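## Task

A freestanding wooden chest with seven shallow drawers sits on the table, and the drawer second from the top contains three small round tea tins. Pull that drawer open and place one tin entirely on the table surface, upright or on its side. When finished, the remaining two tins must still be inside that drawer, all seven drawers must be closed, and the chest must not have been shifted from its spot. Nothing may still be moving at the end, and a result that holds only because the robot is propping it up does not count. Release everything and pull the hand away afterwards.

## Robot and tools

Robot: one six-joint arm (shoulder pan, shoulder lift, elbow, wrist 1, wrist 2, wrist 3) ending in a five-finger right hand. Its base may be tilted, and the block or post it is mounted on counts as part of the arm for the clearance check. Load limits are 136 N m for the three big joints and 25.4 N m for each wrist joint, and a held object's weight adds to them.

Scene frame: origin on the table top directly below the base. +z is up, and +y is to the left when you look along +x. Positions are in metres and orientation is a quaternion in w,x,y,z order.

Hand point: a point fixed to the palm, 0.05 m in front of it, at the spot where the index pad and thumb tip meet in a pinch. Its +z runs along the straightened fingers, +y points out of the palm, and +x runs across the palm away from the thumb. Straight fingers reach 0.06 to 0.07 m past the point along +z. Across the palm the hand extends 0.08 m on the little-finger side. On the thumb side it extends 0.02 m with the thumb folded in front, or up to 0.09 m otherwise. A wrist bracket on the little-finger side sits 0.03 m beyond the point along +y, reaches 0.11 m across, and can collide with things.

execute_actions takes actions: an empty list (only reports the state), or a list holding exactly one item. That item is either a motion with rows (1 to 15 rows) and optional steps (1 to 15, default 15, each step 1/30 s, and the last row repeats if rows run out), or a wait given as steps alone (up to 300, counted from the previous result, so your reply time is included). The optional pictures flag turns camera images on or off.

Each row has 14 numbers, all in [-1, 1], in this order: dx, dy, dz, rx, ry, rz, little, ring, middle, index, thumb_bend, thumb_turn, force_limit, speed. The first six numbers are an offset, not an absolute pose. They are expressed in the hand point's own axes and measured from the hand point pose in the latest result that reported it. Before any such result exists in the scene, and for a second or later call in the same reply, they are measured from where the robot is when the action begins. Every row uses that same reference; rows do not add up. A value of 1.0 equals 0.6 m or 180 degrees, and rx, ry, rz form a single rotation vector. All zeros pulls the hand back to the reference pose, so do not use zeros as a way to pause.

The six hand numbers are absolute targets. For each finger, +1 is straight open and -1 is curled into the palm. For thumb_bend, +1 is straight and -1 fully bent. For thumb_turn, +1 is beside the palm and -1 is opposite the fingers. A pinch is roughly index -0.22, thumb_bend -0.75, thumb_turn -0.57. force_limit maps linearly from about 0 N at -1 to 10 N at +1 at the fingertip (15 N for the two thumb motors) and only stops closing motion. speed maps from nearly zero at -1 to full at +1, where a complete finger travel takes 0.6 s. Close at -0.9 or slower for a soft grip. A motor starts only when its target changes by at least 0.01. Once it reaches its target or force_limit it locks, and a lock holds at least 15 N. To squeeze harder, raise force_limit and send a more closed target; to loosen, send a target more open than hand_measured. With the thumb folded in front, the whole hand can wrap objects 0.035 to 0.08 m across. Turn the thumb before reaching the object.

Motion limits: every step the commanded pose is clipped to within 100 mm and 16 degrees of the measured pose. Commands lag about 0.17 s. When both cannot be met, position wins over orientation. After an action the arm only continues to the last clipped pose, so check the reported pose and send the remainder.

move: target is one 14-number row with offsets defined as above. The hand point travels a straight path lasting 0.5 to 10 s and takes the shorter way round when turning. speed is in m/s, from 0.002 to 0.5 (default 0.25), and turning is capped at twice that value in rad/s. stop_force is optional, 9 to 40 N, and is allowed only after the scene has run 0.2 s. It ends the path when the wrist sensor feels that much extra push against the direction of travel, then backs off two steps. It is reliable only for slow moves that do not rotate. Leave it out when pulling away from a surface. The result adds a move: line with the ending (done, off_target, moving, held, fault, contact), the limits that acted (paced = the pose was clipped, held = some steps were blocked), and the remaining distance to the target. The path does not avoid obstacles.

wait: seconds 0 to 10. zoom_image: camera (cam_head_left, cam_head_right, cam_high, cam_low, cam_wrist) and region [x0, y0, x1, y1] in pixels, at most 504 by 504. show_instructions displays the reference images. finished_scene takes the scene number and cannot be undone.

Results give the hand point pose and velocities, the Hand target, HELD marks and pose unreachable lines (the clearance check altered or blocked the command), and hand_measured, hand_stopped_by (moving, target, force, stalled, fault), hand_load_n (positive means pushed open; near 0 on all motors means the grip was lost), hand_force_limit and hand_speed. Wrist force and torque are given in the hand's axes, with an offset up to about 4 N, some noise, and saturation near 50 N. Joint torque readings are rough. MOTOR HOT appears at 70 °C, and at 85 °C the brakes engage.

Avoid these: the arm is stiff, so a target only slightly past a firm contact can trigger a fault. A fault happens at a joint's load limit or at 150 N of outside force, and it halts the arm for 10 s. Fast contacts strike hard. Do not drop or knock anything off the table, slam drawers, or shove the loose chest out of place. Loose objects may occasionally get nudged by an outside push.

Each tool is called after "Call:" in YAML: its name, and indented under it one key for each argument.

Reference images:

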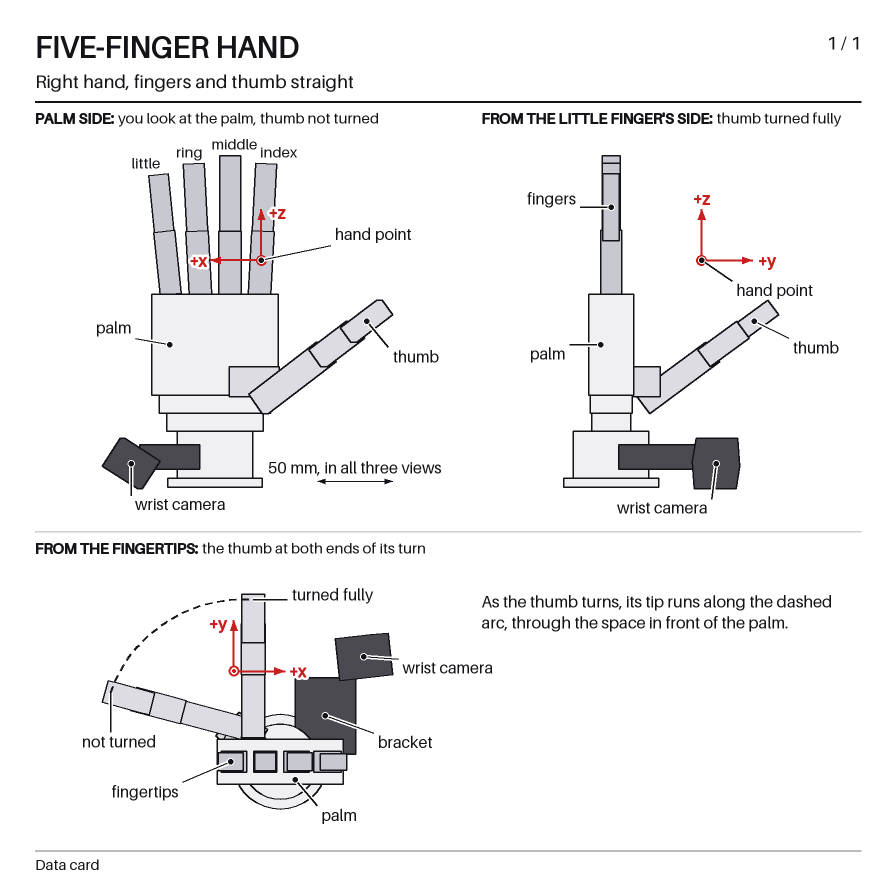

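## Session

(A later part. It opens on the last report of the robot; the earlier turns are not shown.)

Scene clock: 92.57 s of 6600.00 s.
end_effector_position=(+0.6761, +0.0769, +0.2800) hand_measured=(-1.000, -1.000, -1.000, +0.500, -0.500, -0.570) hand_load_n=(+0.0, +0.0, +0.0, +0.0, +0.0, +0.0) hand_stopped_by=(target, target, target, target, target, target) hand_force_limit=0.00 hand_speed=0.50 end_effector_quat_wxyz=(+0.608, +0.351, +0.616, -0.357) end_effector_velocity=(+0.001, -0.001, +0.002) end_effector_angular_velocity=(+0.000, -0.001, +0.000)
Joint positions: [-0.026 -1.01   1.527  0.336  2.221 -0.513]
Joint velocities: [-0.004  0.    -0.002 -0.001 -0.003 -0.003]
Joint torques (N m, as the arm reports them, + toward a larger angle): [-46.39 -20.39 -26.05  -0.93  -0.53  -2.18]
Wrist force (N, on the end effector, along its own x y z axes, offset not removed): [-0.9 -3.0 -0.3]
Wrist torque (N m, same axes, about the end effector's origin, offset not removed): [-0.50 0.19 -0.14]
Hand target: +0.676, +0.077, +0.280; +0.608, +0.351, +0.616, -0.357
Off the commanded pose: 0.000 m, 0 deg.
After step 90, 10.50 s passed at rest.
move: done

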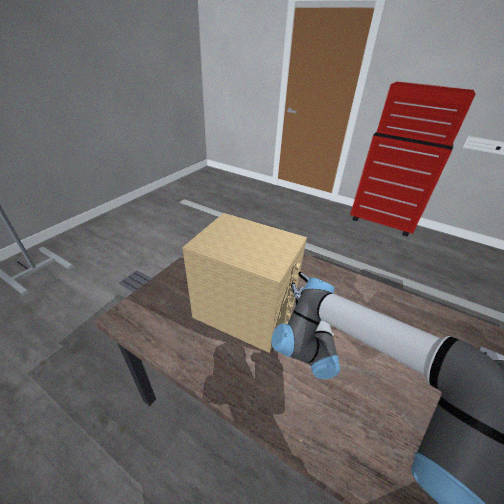

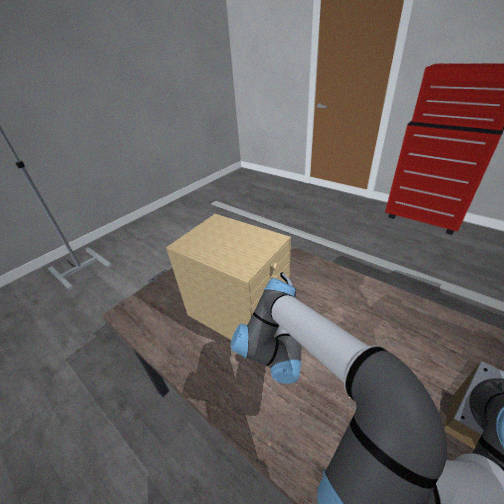

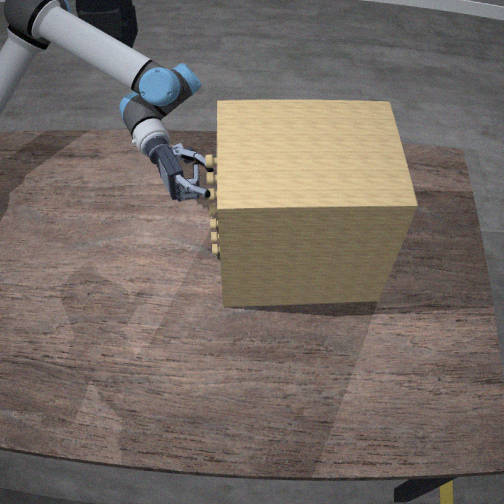

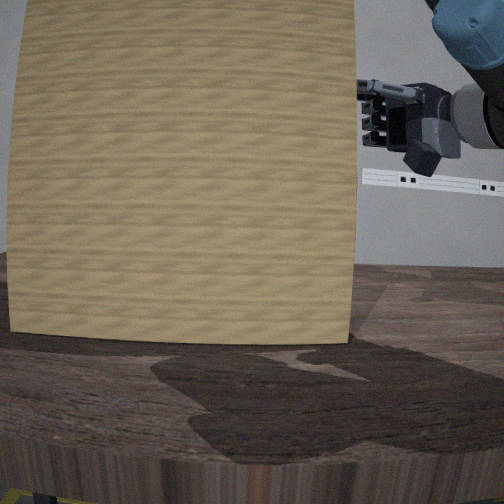

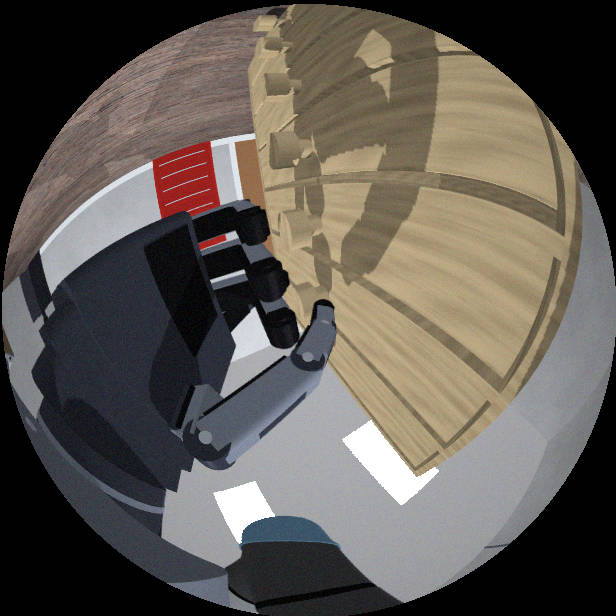

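Call:
move:
  target: [0,0.009,0.005,0,0,0,-1,-1,-1,0.5,-0.5,-0.57,0,0.5]
  speed: 0.03

Call:
move:
  target: [0,0,0,0,0,0,-1,-1,-1,-0.3,-0.65,-0.57,0.4,-0.6]

Call:
zoom_image:
  camera: "cam_high"
  region: [120,100,280,260]

Scene clock: 102.60 s of 6600.00 s.
end_effector_position=(+0.6820, +0.0769, +0.2800) hand_measured=(-1.000, -1.000, -1.000, +0.500, -0.500, -0.570) hand_load_n=(+0.0, +0.0, +0.0, +0.0, +0.0, +0.0) hand_stopped_by=(target, target, target, target, target, target) hand_force_limit=0.00 hand_speed=0.50 end_effector_quat_wxyz=(+0.608, +0.351, +0.616, -0.357) end_effector_velocity=(+0.002, -0.000, -0.001) end_effector_angular_velocity=(+0.000, +0.002, -0.000)
Joint positions: [-0.026 -0.998  1.507  0.345  2.221 -0.513]
Joint velocities: [ 0.001  0.005 -0.007  0.003  0.     0.001]
Joint torques (N m, as the arm reports them, + toward a larger angle): [-16.8  -21.15 -27.06   2.15   3.36   2.09]
Wrist force (N, on the end effector, along its own x y z axes, offset not removed): [3.7 -1.5 0.0]
Wrist torque (N m, same axes, about the end effector's origin, offset not removed): [-0.24 -0.66 0.07]
Hand target: +0.682, +0.077, +0.280; +0.608, +0.351, +0.616, -0.357
Off the commanded pose: 0.000 m, 0 deg.
After step 90, 6.33 s passed at rest.
move: done

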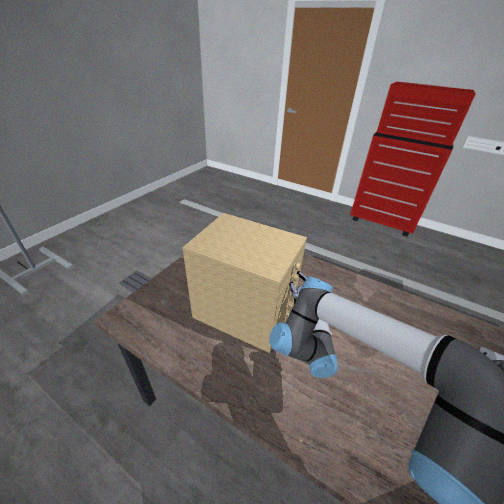

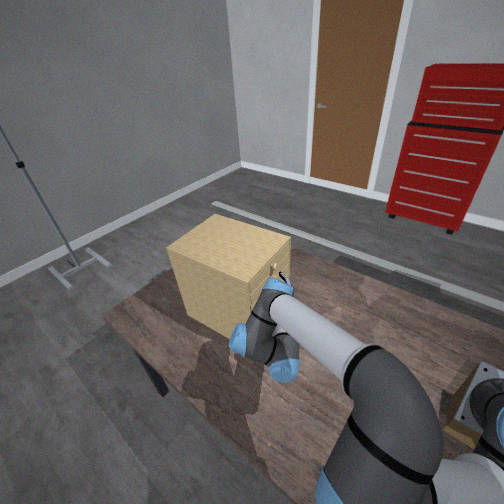

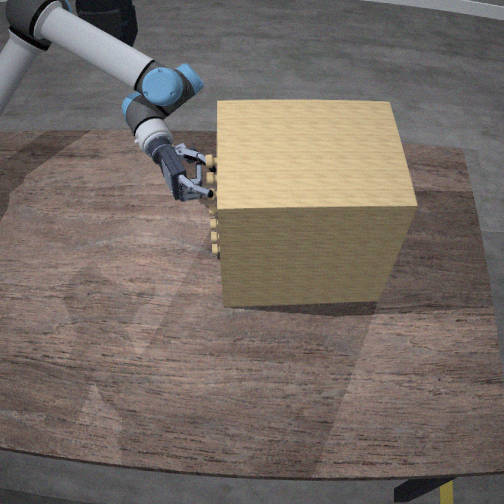

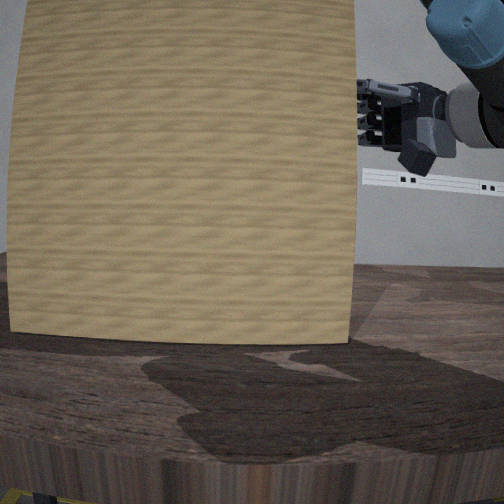

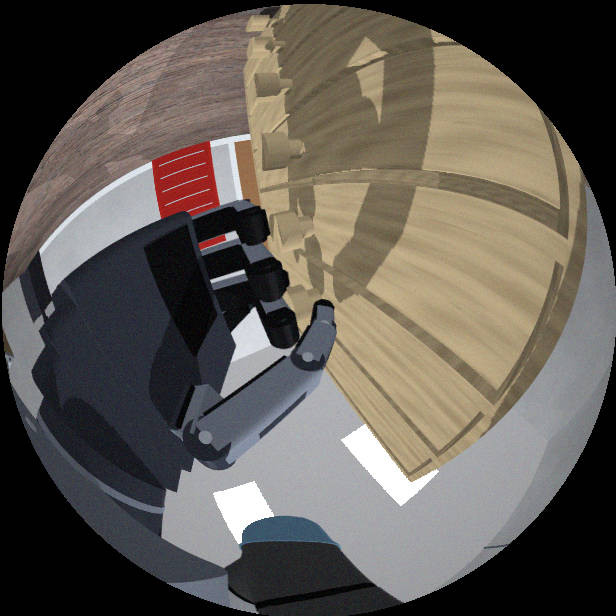

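Scene clock: 103.30 s of 6600.00 s.
end_effector_position=(+0.6820, +0.0769, +0.2799) hand_measured=(-1.000, -1.000, -1.000, +0.218, -0.650, -0.570) hand_load_n=(+0.0, +0.0, +0.0, +10.5, +0.0, +0.0) hand_stopped_by=(target, target, target, force, target, target) hand_force_limit=0.40 hand_speed=-0.60 end_effector_quat_wxyz=(+0.608, +0.351, +0.616, -0.358) end_effector_velocity=(-0.000, -0.001, -0.002) end_effector_angular_velocity=(+0.000, +0.003, -0.001)
Joint positions: [-0.026 -0.998  1.507  0.345  2.221 -0.513]
Joint velocities: [ 0.001  0.002  0.001 -0.    -0.     0.   ]
Joint torques (N m, as the arm reports them, + toward a larger angle): [-20.85 -37.5   -6.51  -2.3    0.83   1.42]
Wrist force (N, on the end effector, along its own x y z axes, offset not removed): [0.4 -8.9 8.5]
Wrist torque (N m, same axes, about the end effector's origin, offset not removed): [0.21 0.16 0.09]
Hand target: +0.682, +0.077, +0.280; +0.608, +0.351, +0.616, -0.357
Off the commanded pose: 0.000 m, 0 deg.
move: done

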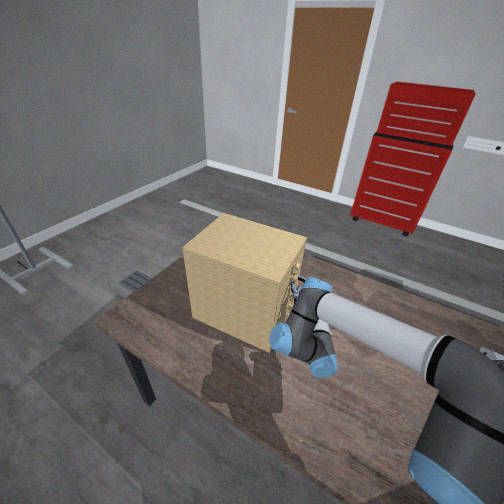

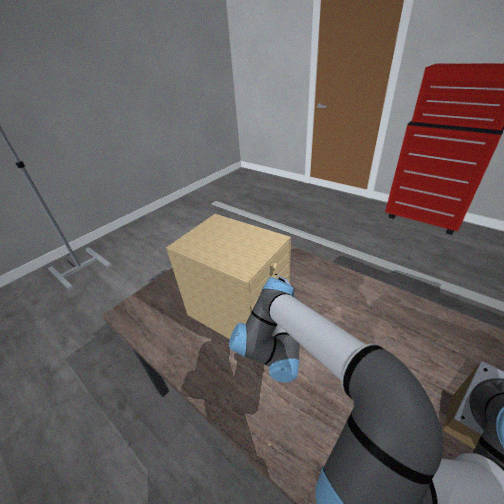

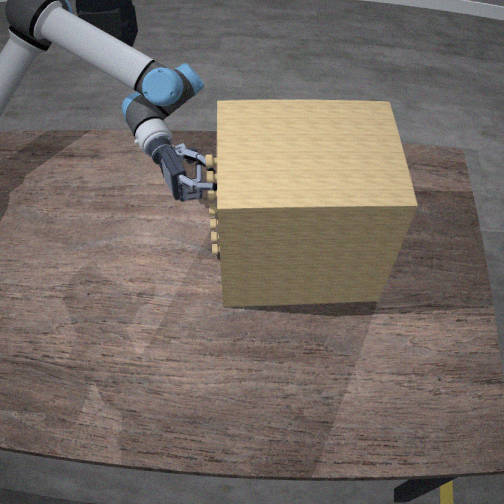

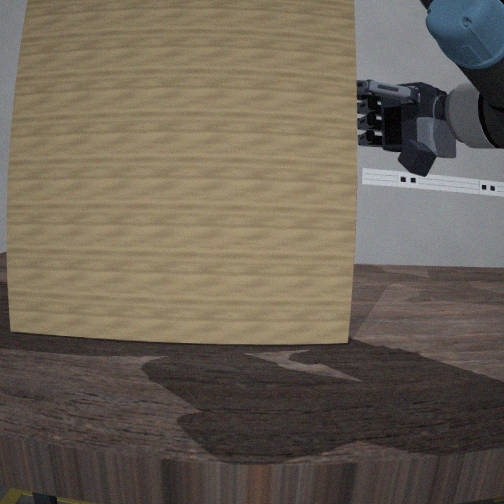

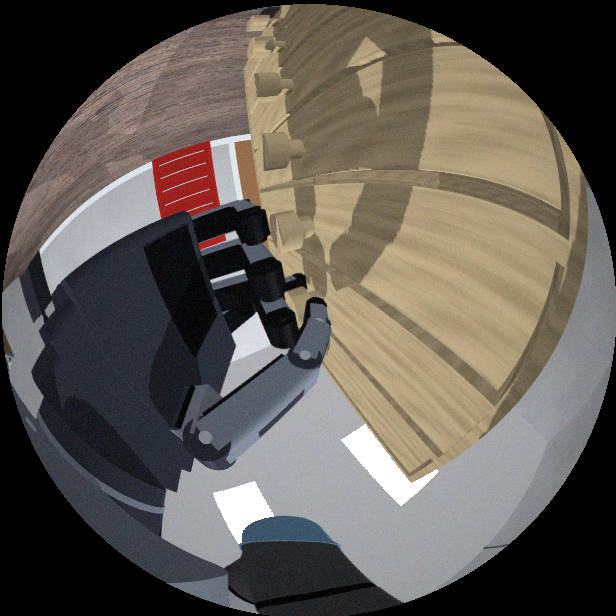

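Region (120, 100, 280, 260) of cam_high's 504x504 image, scaled by 3.150, with more detail than that image has.

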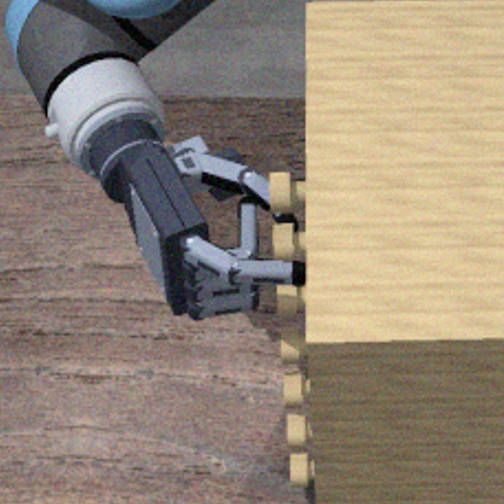

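Close thumb more.

Call:
move:
  target: [0,0,0,0,0,0,-1,-1,-1,-0.3,-1,-0.57,0.3,-0.7]

Call:
zoom_image:
  camera: "cam_high"
  region: [120,100,280,260]

Scene clock: 109.63 s of 6600.00 s.
end_effector_position=(+0.6820, +0.0769, +0.2800) hand_measured=(-1.000, -1.000, -1.000, +0.218, -1.000, -0.570) hand_load_n=(+0.0, +0.0, +0.0, +10.5, +0.0, +0.0) hand_stopped_by=(target, target, target, force, target, target) hand_force_limit=0.30 hand_speed=-0.70 end_effector_quat_wxyz=(+0.608, +0.351, +0.616, -0.358) end_effector_velocity=(+0.000, -0.001, +0.000) end_effector_angular_velocity=(+0.000, -0.000, -0.001)
Joint positions: [-0.026 -0.998  1.507  0.345  2.221 -0.513]
Joint velocities: [-0.001  0.001 -0.    -0.    -0.    -0.   ]
Joint torques (N m, as the arm reports them, + toward a larger angle): [-36.09 -26.42 -16.39  -1.     2.31  -1.61]
Wrist force (N, on the end effector, along its own x y z axes, offset not removed): [4.3 -9.9 10.3]
Wrist torque (N m, same axes, about the end effector's origin, offset not removed): [0.01 -0.52 0.17]
Hand target: +0.682, +0.077, +0.280; +0.608, +0.351, +0.616, -0.358
Off the commanded pose: 0.000 m, 0 deg.
After step 90, 1.97 s passed at rest.
move: done

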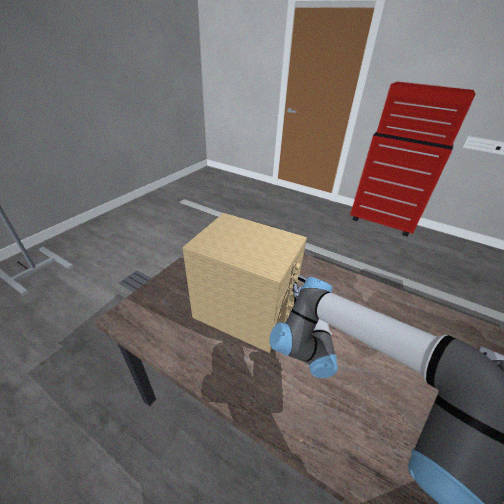

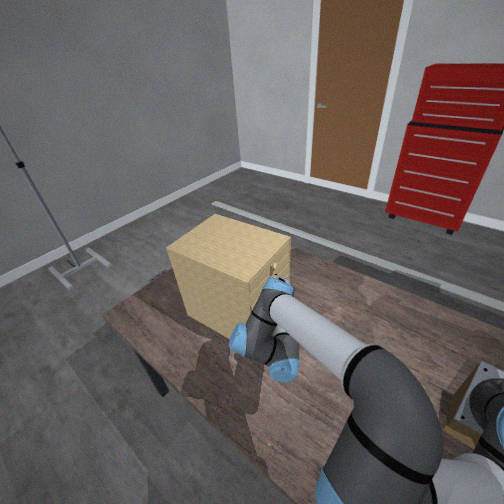

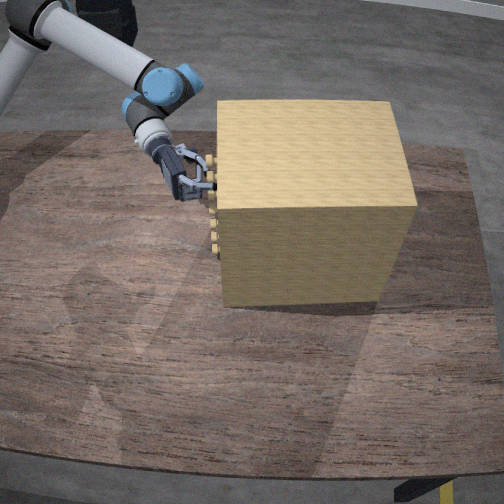

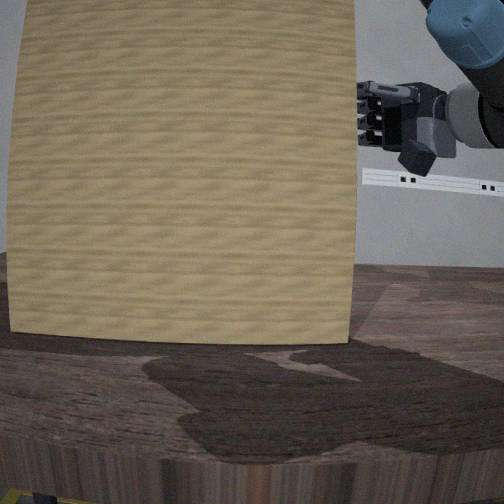

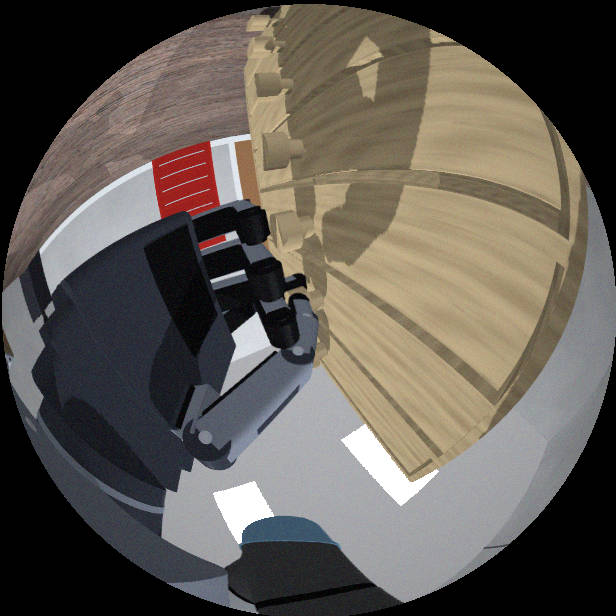

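Region (120, 100, 280, 260) of cam_high's 504x504 image, scaled by 3.150, with more detail than that image has.

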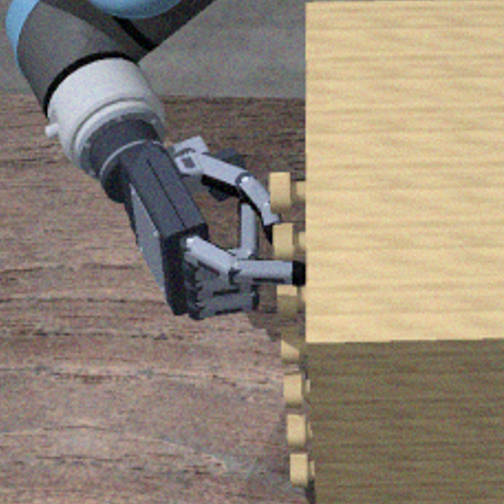

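Call:
move:
  target: [0,0,0,0,0,0,-1,-1,-1,0.3,-0.55,-0.57,0.3,0.3]

Call:
move:
  target: [0,-0.010,0.017,0,0,0,-1,-1,-1,0.3,-0.55,-0.57,0.3,0.3]
  speed: 0.02

Call:
move:
  target: [0,0,0,0,0,0,-1,-1,-1,-0.3,-0.55,-0.57,0.4,-0.7]

Call:
zoom_image:
  camera: "cam_high"
  region: [120,100,280,260]

Scene clock: 119.57 s of 6600.00 s.
end_effector_position=(+0.6820, +0.0769, +0.2799) hand_measured=(-1.000, -1.000, -1.000, +0.300, -0.550, -0.570) hand_load_n=(+0.0, +0.0, +0.0, +0.0, +0.0, +0.0) hand_stopped_by=(target, target, target, target, target, target) hand_force_limit=0.30 hand_speed=0.30 end_effector_quat_wxyz=(+0.608, +0.351, +0.616, -0.358) end_effector_velocity=(-0.000, +0.001, +0.000) end_effector_angular_velocity=(-0.000, -0.001, +0.001)
Joint positions: [-0.026 -0.998  1.507  0.345  2.221 -0.513]
Joint velocities: [ 0.    -0.001  0.001 -0.001 -0.    -0.   ]
Joint torques (N m, as the arm reports them, + toward a larger angle): [-36.92 -27.22 -10.85   0.25   1.71  -1.72]
Wrist force (N, on the end effector, along its own x y z axes, offset not removed): [1.1 -0.8 0.2]
Wrist torque (N m, same axes, about the end effector's origin, offset not removed): [-0.07 0.08 -0.11]
Hand target: +0.682, +0.077, +0.280; +0.608, +0.351, +0.616, -0.358
Off the commanded pose: 0.000 m, 0 deg.
After step 90, 6.23 s passed at rest.
move: done

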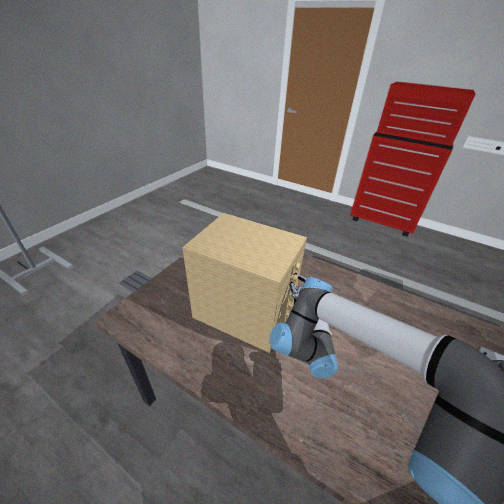

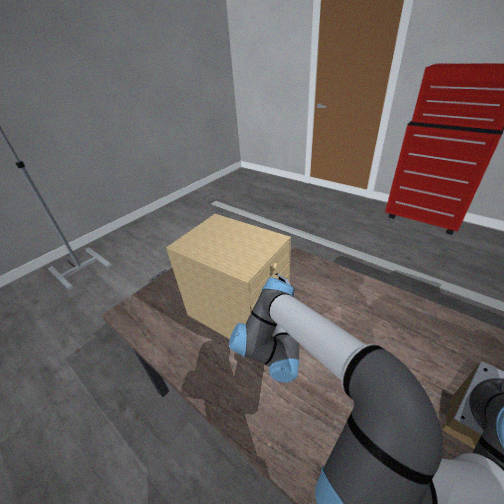

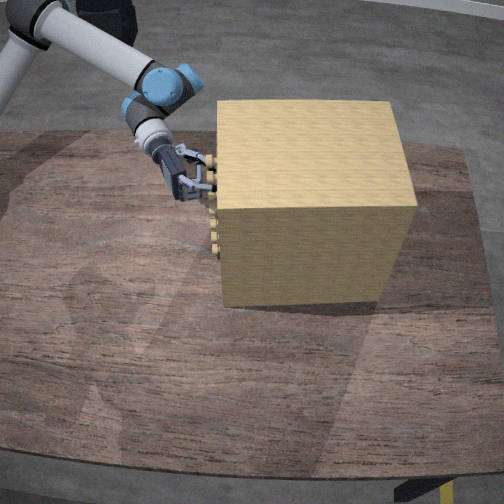

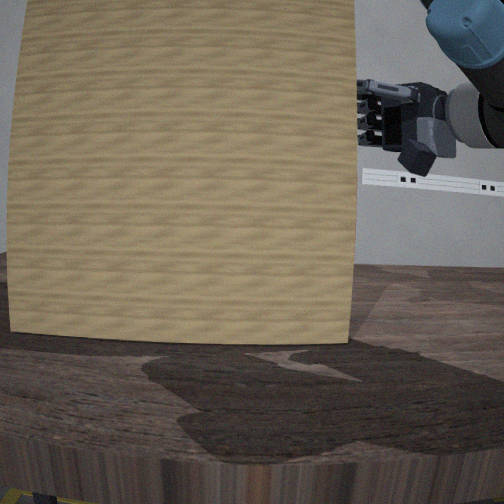

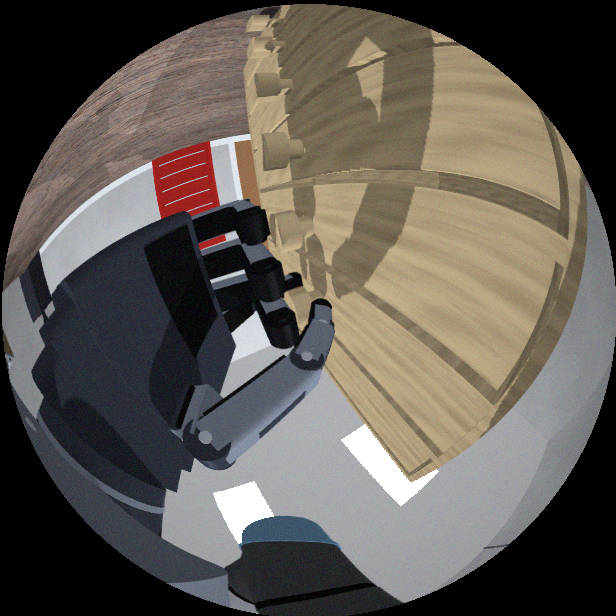

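Scene clock: 120.43 s of 6600.00 s.
end_effector_position=(+0.6819, +0.0653, +0.2800) hand_measured=(-1.000, -1.000, -1.000, +0.300, -0.550, -0.570) hand_load_n=(+0.0, +0.0, +0.0, +0.0, +0.5, +0.0) hand_stopped_by=(target, target, target, target, target, target) hand_force_limit=0.30 hand_speed=0.30 end_effector_quat_wxyz=(+0.608, +0.351, +0.616, -0.358) end_effector_velocity=(-0.000, -0.003, -0.002) end_effector_angular_velocity=(-0.000, +0.004, -0.001)
Joint positions: [-0.043 -0.994  1.523  0.316  2.21  -0.529]
Joint velocities: [-0.001  0.003  0.004 -0.005 -0.002 -0.004]
Joint torques (N m, as the arm reports them, + toward a larger angle): [-46.75 -19.66  -1.02  -0.88  -0.39  -2.18]
Wrist force (N, on the end effector, along its own x y z axes, offset not removed): [-0.1 4.5 1.3]
Wrist torque (N m, same axes, about the end effector's origin, offset not removed): [0.52 -0.09 0.00]
Hand target: +0.682, +0.065, +0.280; +0.608, +0.351, +0.616, -0.358
Off the commanded pose: 0.000 m, 0 deg.
move: done

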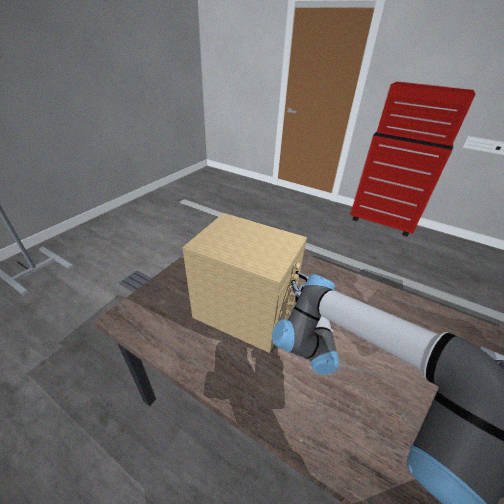

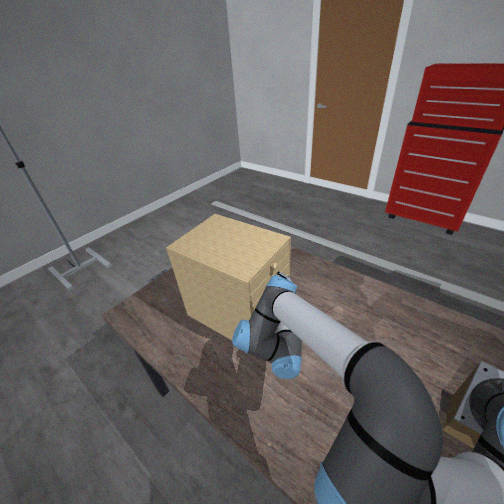

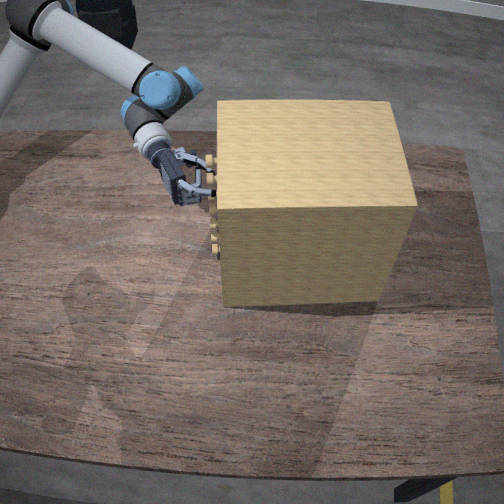

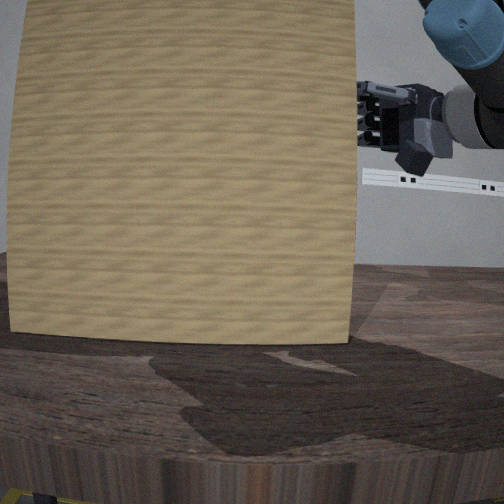

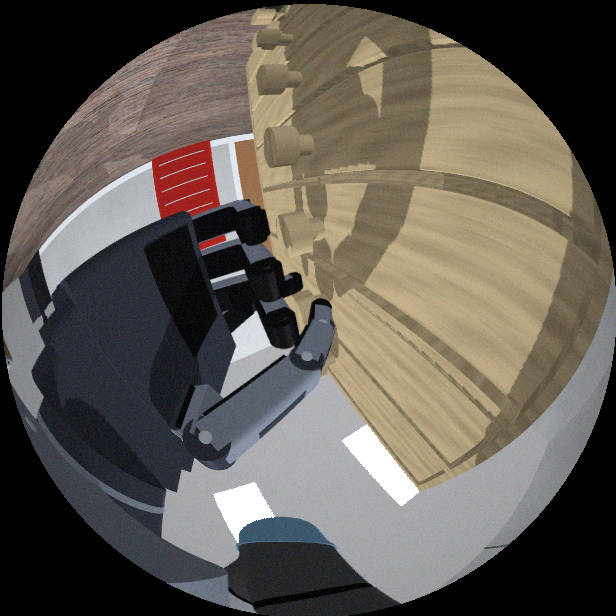

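Scene clock: 121.13 s of 6600.00 s.
end_effector_position=(+0.6819, +0.0652, +0.2800) hand_measured=(-1.000, -1.000, -1.000, +0.088, -0.548, -0.570) hand_load_n=(+0.0, +0.0, +0.0, +7.0, +4.0, -1.0) hand_stopped_by=(target, target, target, force, target, target) hand_force_limit=0.40 hand_speed=-0.70 end_effector_quat_wxyz=(+0.608, +0.351, +0.616, -0.358) end_effector_velocity=(+0.000, +0.001, +0.001) end_effector_angular_velocity=(-0.000, -0.002, +0.002)
Joint positions: [-0.043 -0.994  1.523  0.316  2.21  -0.529]
Joint velocities: [ 0.    -0.001  0.    -0.002  0.    -0.   ]
Joint torques (N m, as the arm reports them, + toward a larger angle): [-35.48 -21.86 -22.7    2.04   3.23   1.5 ]
Wrist force (N, on the end effector, along its own x y z axes, offset not removed): [2.2 -0.7 -0.5]
Wrist torque (N m, same axes, about the end effector's origin, offset not removed): [-0.07 -0.51 0.08]
Hand target: +0.682, +0.065, +0.280; +0.608, +0.351, +0.616, -0.358
Off the commanded pose: 0.000 m, 0 deg.
move: done

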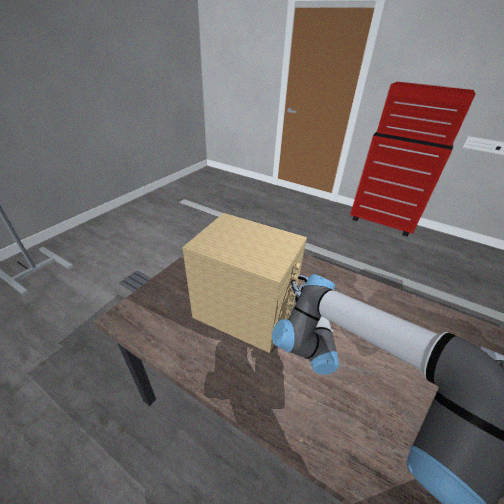

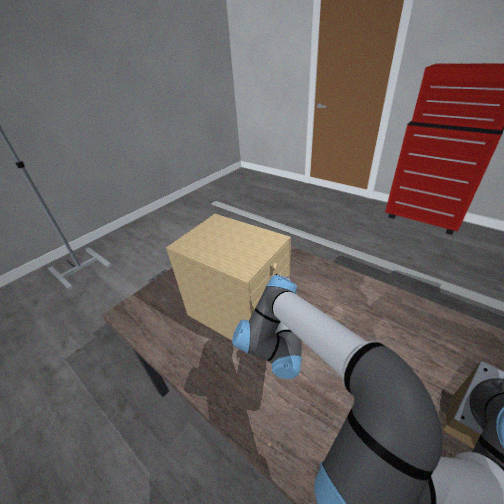

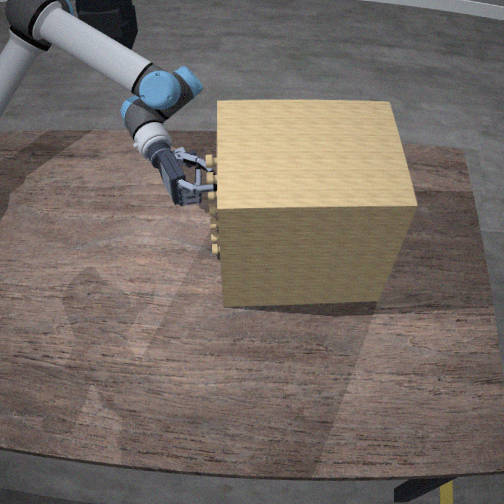

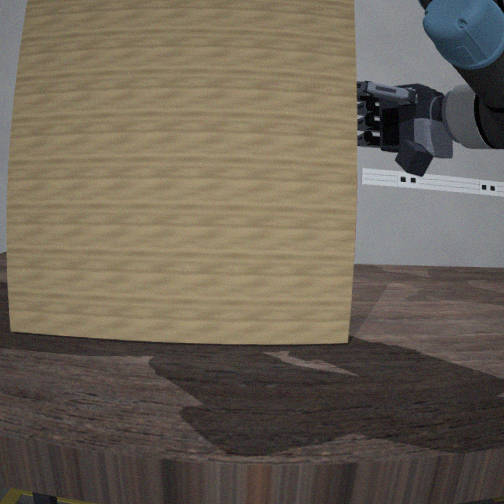

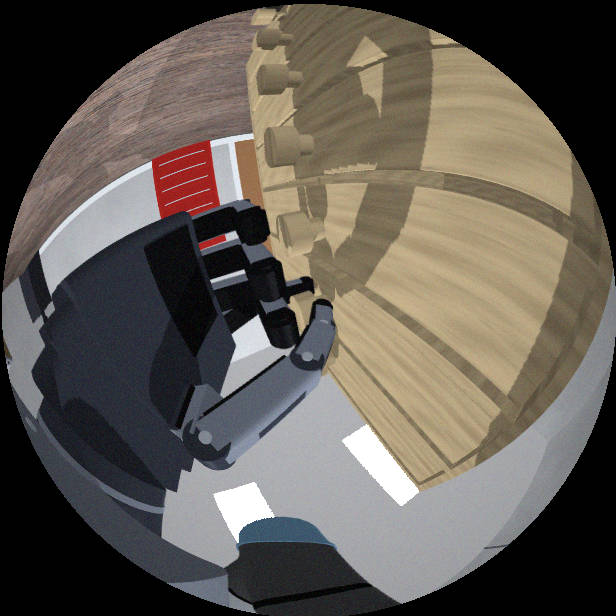

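Region (120, 100, 280, 260) of cam_high's 504x504 image, scaled by 3.150, with more detail than that image has.

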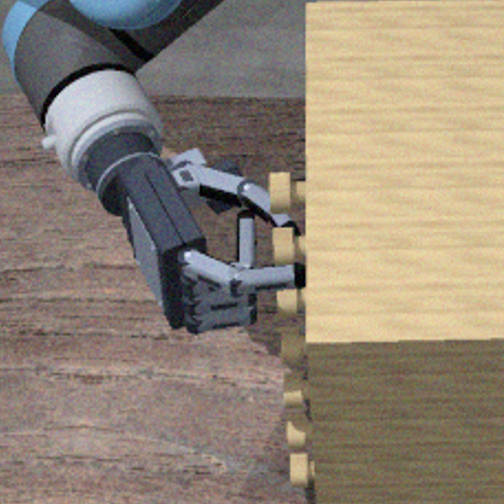

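Call:
move:
  target: [0.003,-0.1736,-0.0996,0,0,0,-1,-1,-1,-0.3,-0.55,-0.57,0.4,-0.7]
  speed: 0.05

Scene clock: 133.73 s of 6600.00 s.
end_effector_position=(+0.5620, +0.0651, +0.2795) hand_measured=(-1.000, -1.000, -1.000, +0.106, -0.550, -0.570) hand_load_n=(+0.0, +0.0, +0.0, +22.0, +0.0, +0.0) hand_stopped_by=(target, target, target, force, target, target) hand_force_limit=0.40 hand_speed=-0.70 end_effector_quat_wxyz=(+0.608, +0.351, +0.616, -0.358) end_effector_velocity=(-0.002, +0.000, -0.000) end_effector_angular_velocity=(+0.000, +0.001, +0.001)
Joint positions: [-0.056 -1.233  1.903  0.166  2.201 -0.541]
Joint velocities: [ 0.001 -0.004  0.006 -0.002 -0.    -0.   ]
Joint torques (N m, as the arm reports them, + toward a larger angle): [-28.76 -33.05   2.49   0.02  -0.45  -2.42]
Wrist force (N, on the end effector, along its own x y z axes, offset not removed): [1.7 -0.4 26.8]
Wrist torque (N m, same axes, about the end effector's origin, offset not removed): [-0.44 -0.03 0.02]
Hand target: +0.562, +0.065, +0.280; +0.608, +0.351, +0.616, -0.358
Off the commanded pose: 0.000 m, 0 deg.
After step 90, 6.80 s passed at rest.
move: done

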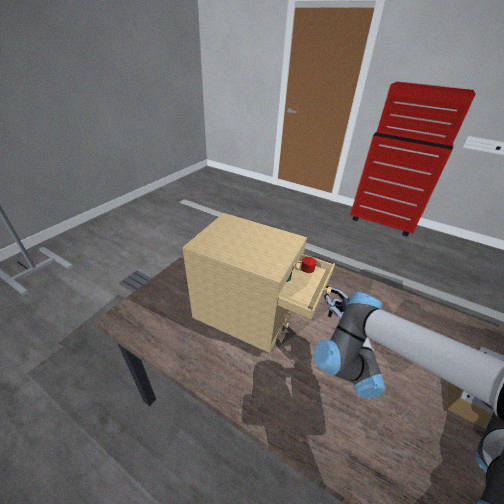

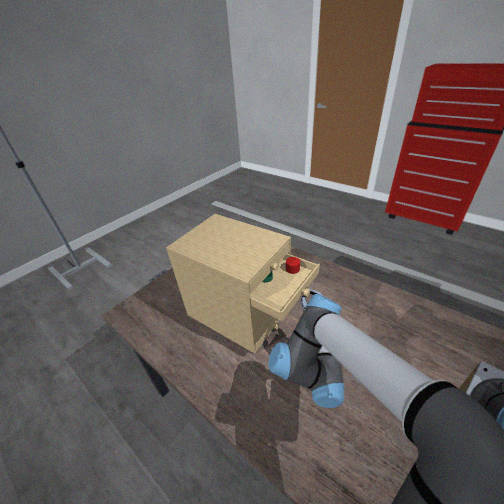

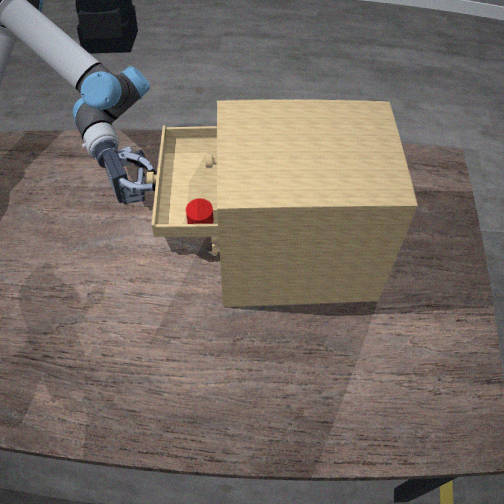

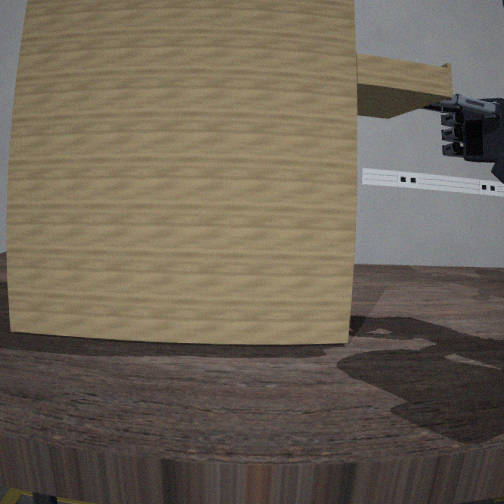

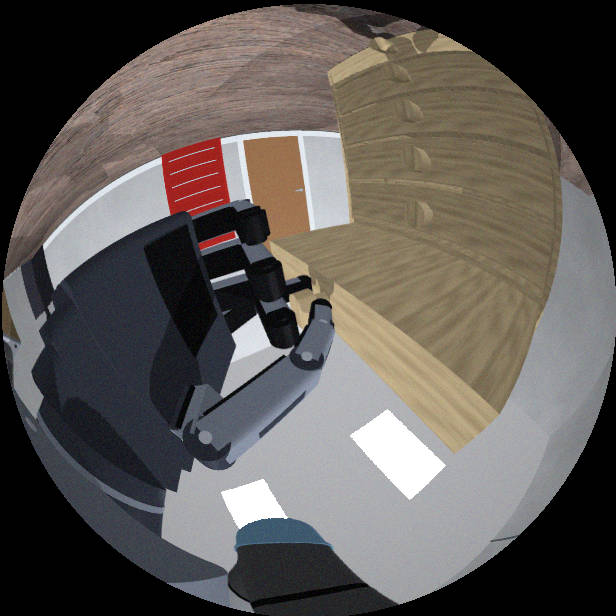

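Call:
move:
  target: [0.0015,-0.092,-0.041,0,0,0,-1,-1,-1,-0.3,-0.55,-0.57,0.4,-0.7]
  speed: 0.05

Scene clock: 139.93 s of 6600.00 s.
end_effector_position=(+0.5021, +0.0590, +0.2793) hand_measured=(-1.000, -1.000, -1.000, +0.104, -0.550, -0.570) hand_load_n=(+0.0, +0.0, +0.0, +4.5, +1.5, -0.5) hand_stopped_by=(target, target, target, force, target, target) hand_force_limit=0.40 hand_speed=-0.70 end_effector_quat_wxyz=(+0.608, +0.351, +0.616, -0.358) end_effector_velocity=(-0.002, -0.000, +0.001) end_effector_angular_velocity=(-0.000, -0.002, +0.001)
Joint positions: [-0.081 -1.351  2.082  0.093  2.184 -0.564]
Joint velocities: [-0.002 -0.006  0.007 -0.004 -0.001 -0.001]
Joint torques (N m, as the arm reports them, + toward a larger angle): [-34.59 -23.32   4.58  -0.64  -0.68  -2.09]
Wrist force (N, on the end effector, along its own x y z axes, offset not removed): [0.9 -0.7 -3.9]
Wrist torque (N m, same axes, about the end effector's origin, offset not removed): [0.06 0.20 -0.01]
Hand target: +0.502, +0.059, +0.279; +0.608, +0.351, +0.616, -0.358
Off the commanded pose: 0.000 m, 0 deg.
After step 90, 1.60 s passed at rest.
move: done

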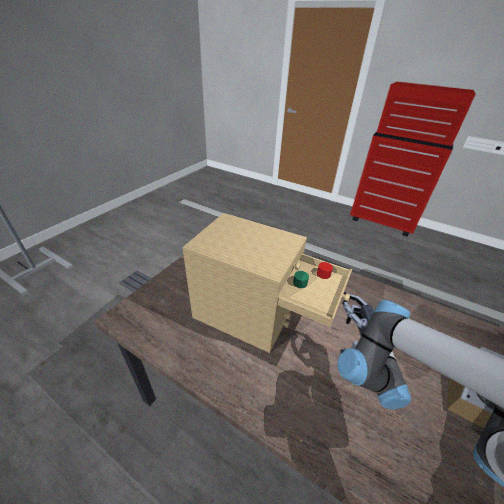

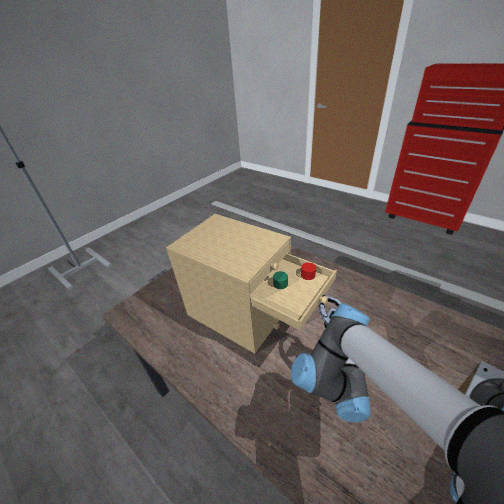

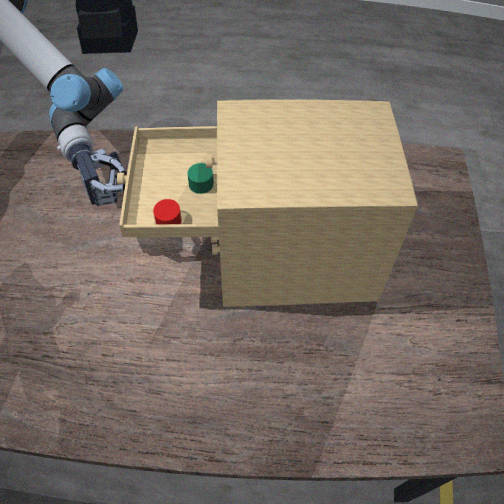

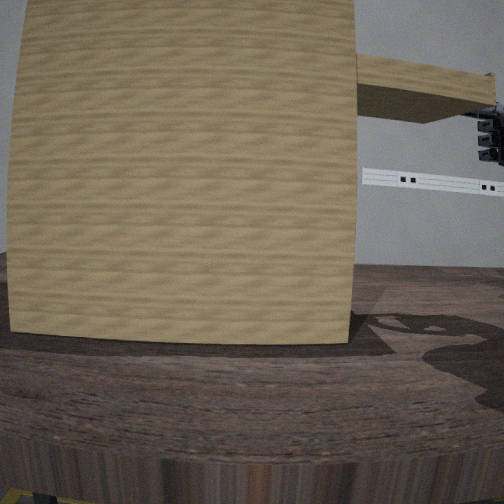

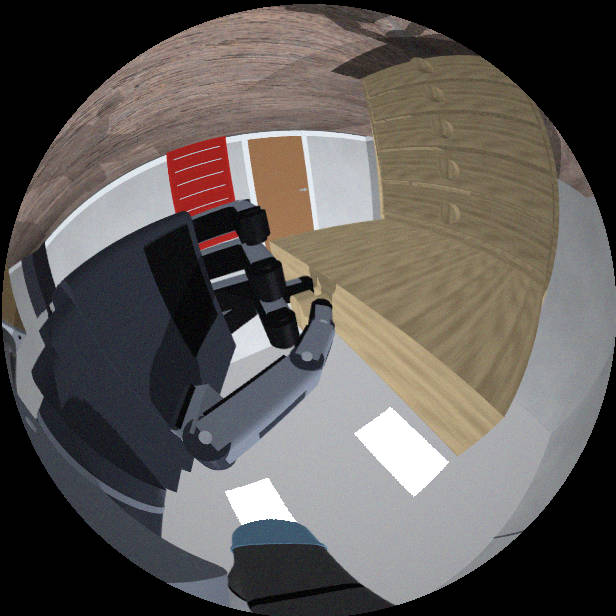

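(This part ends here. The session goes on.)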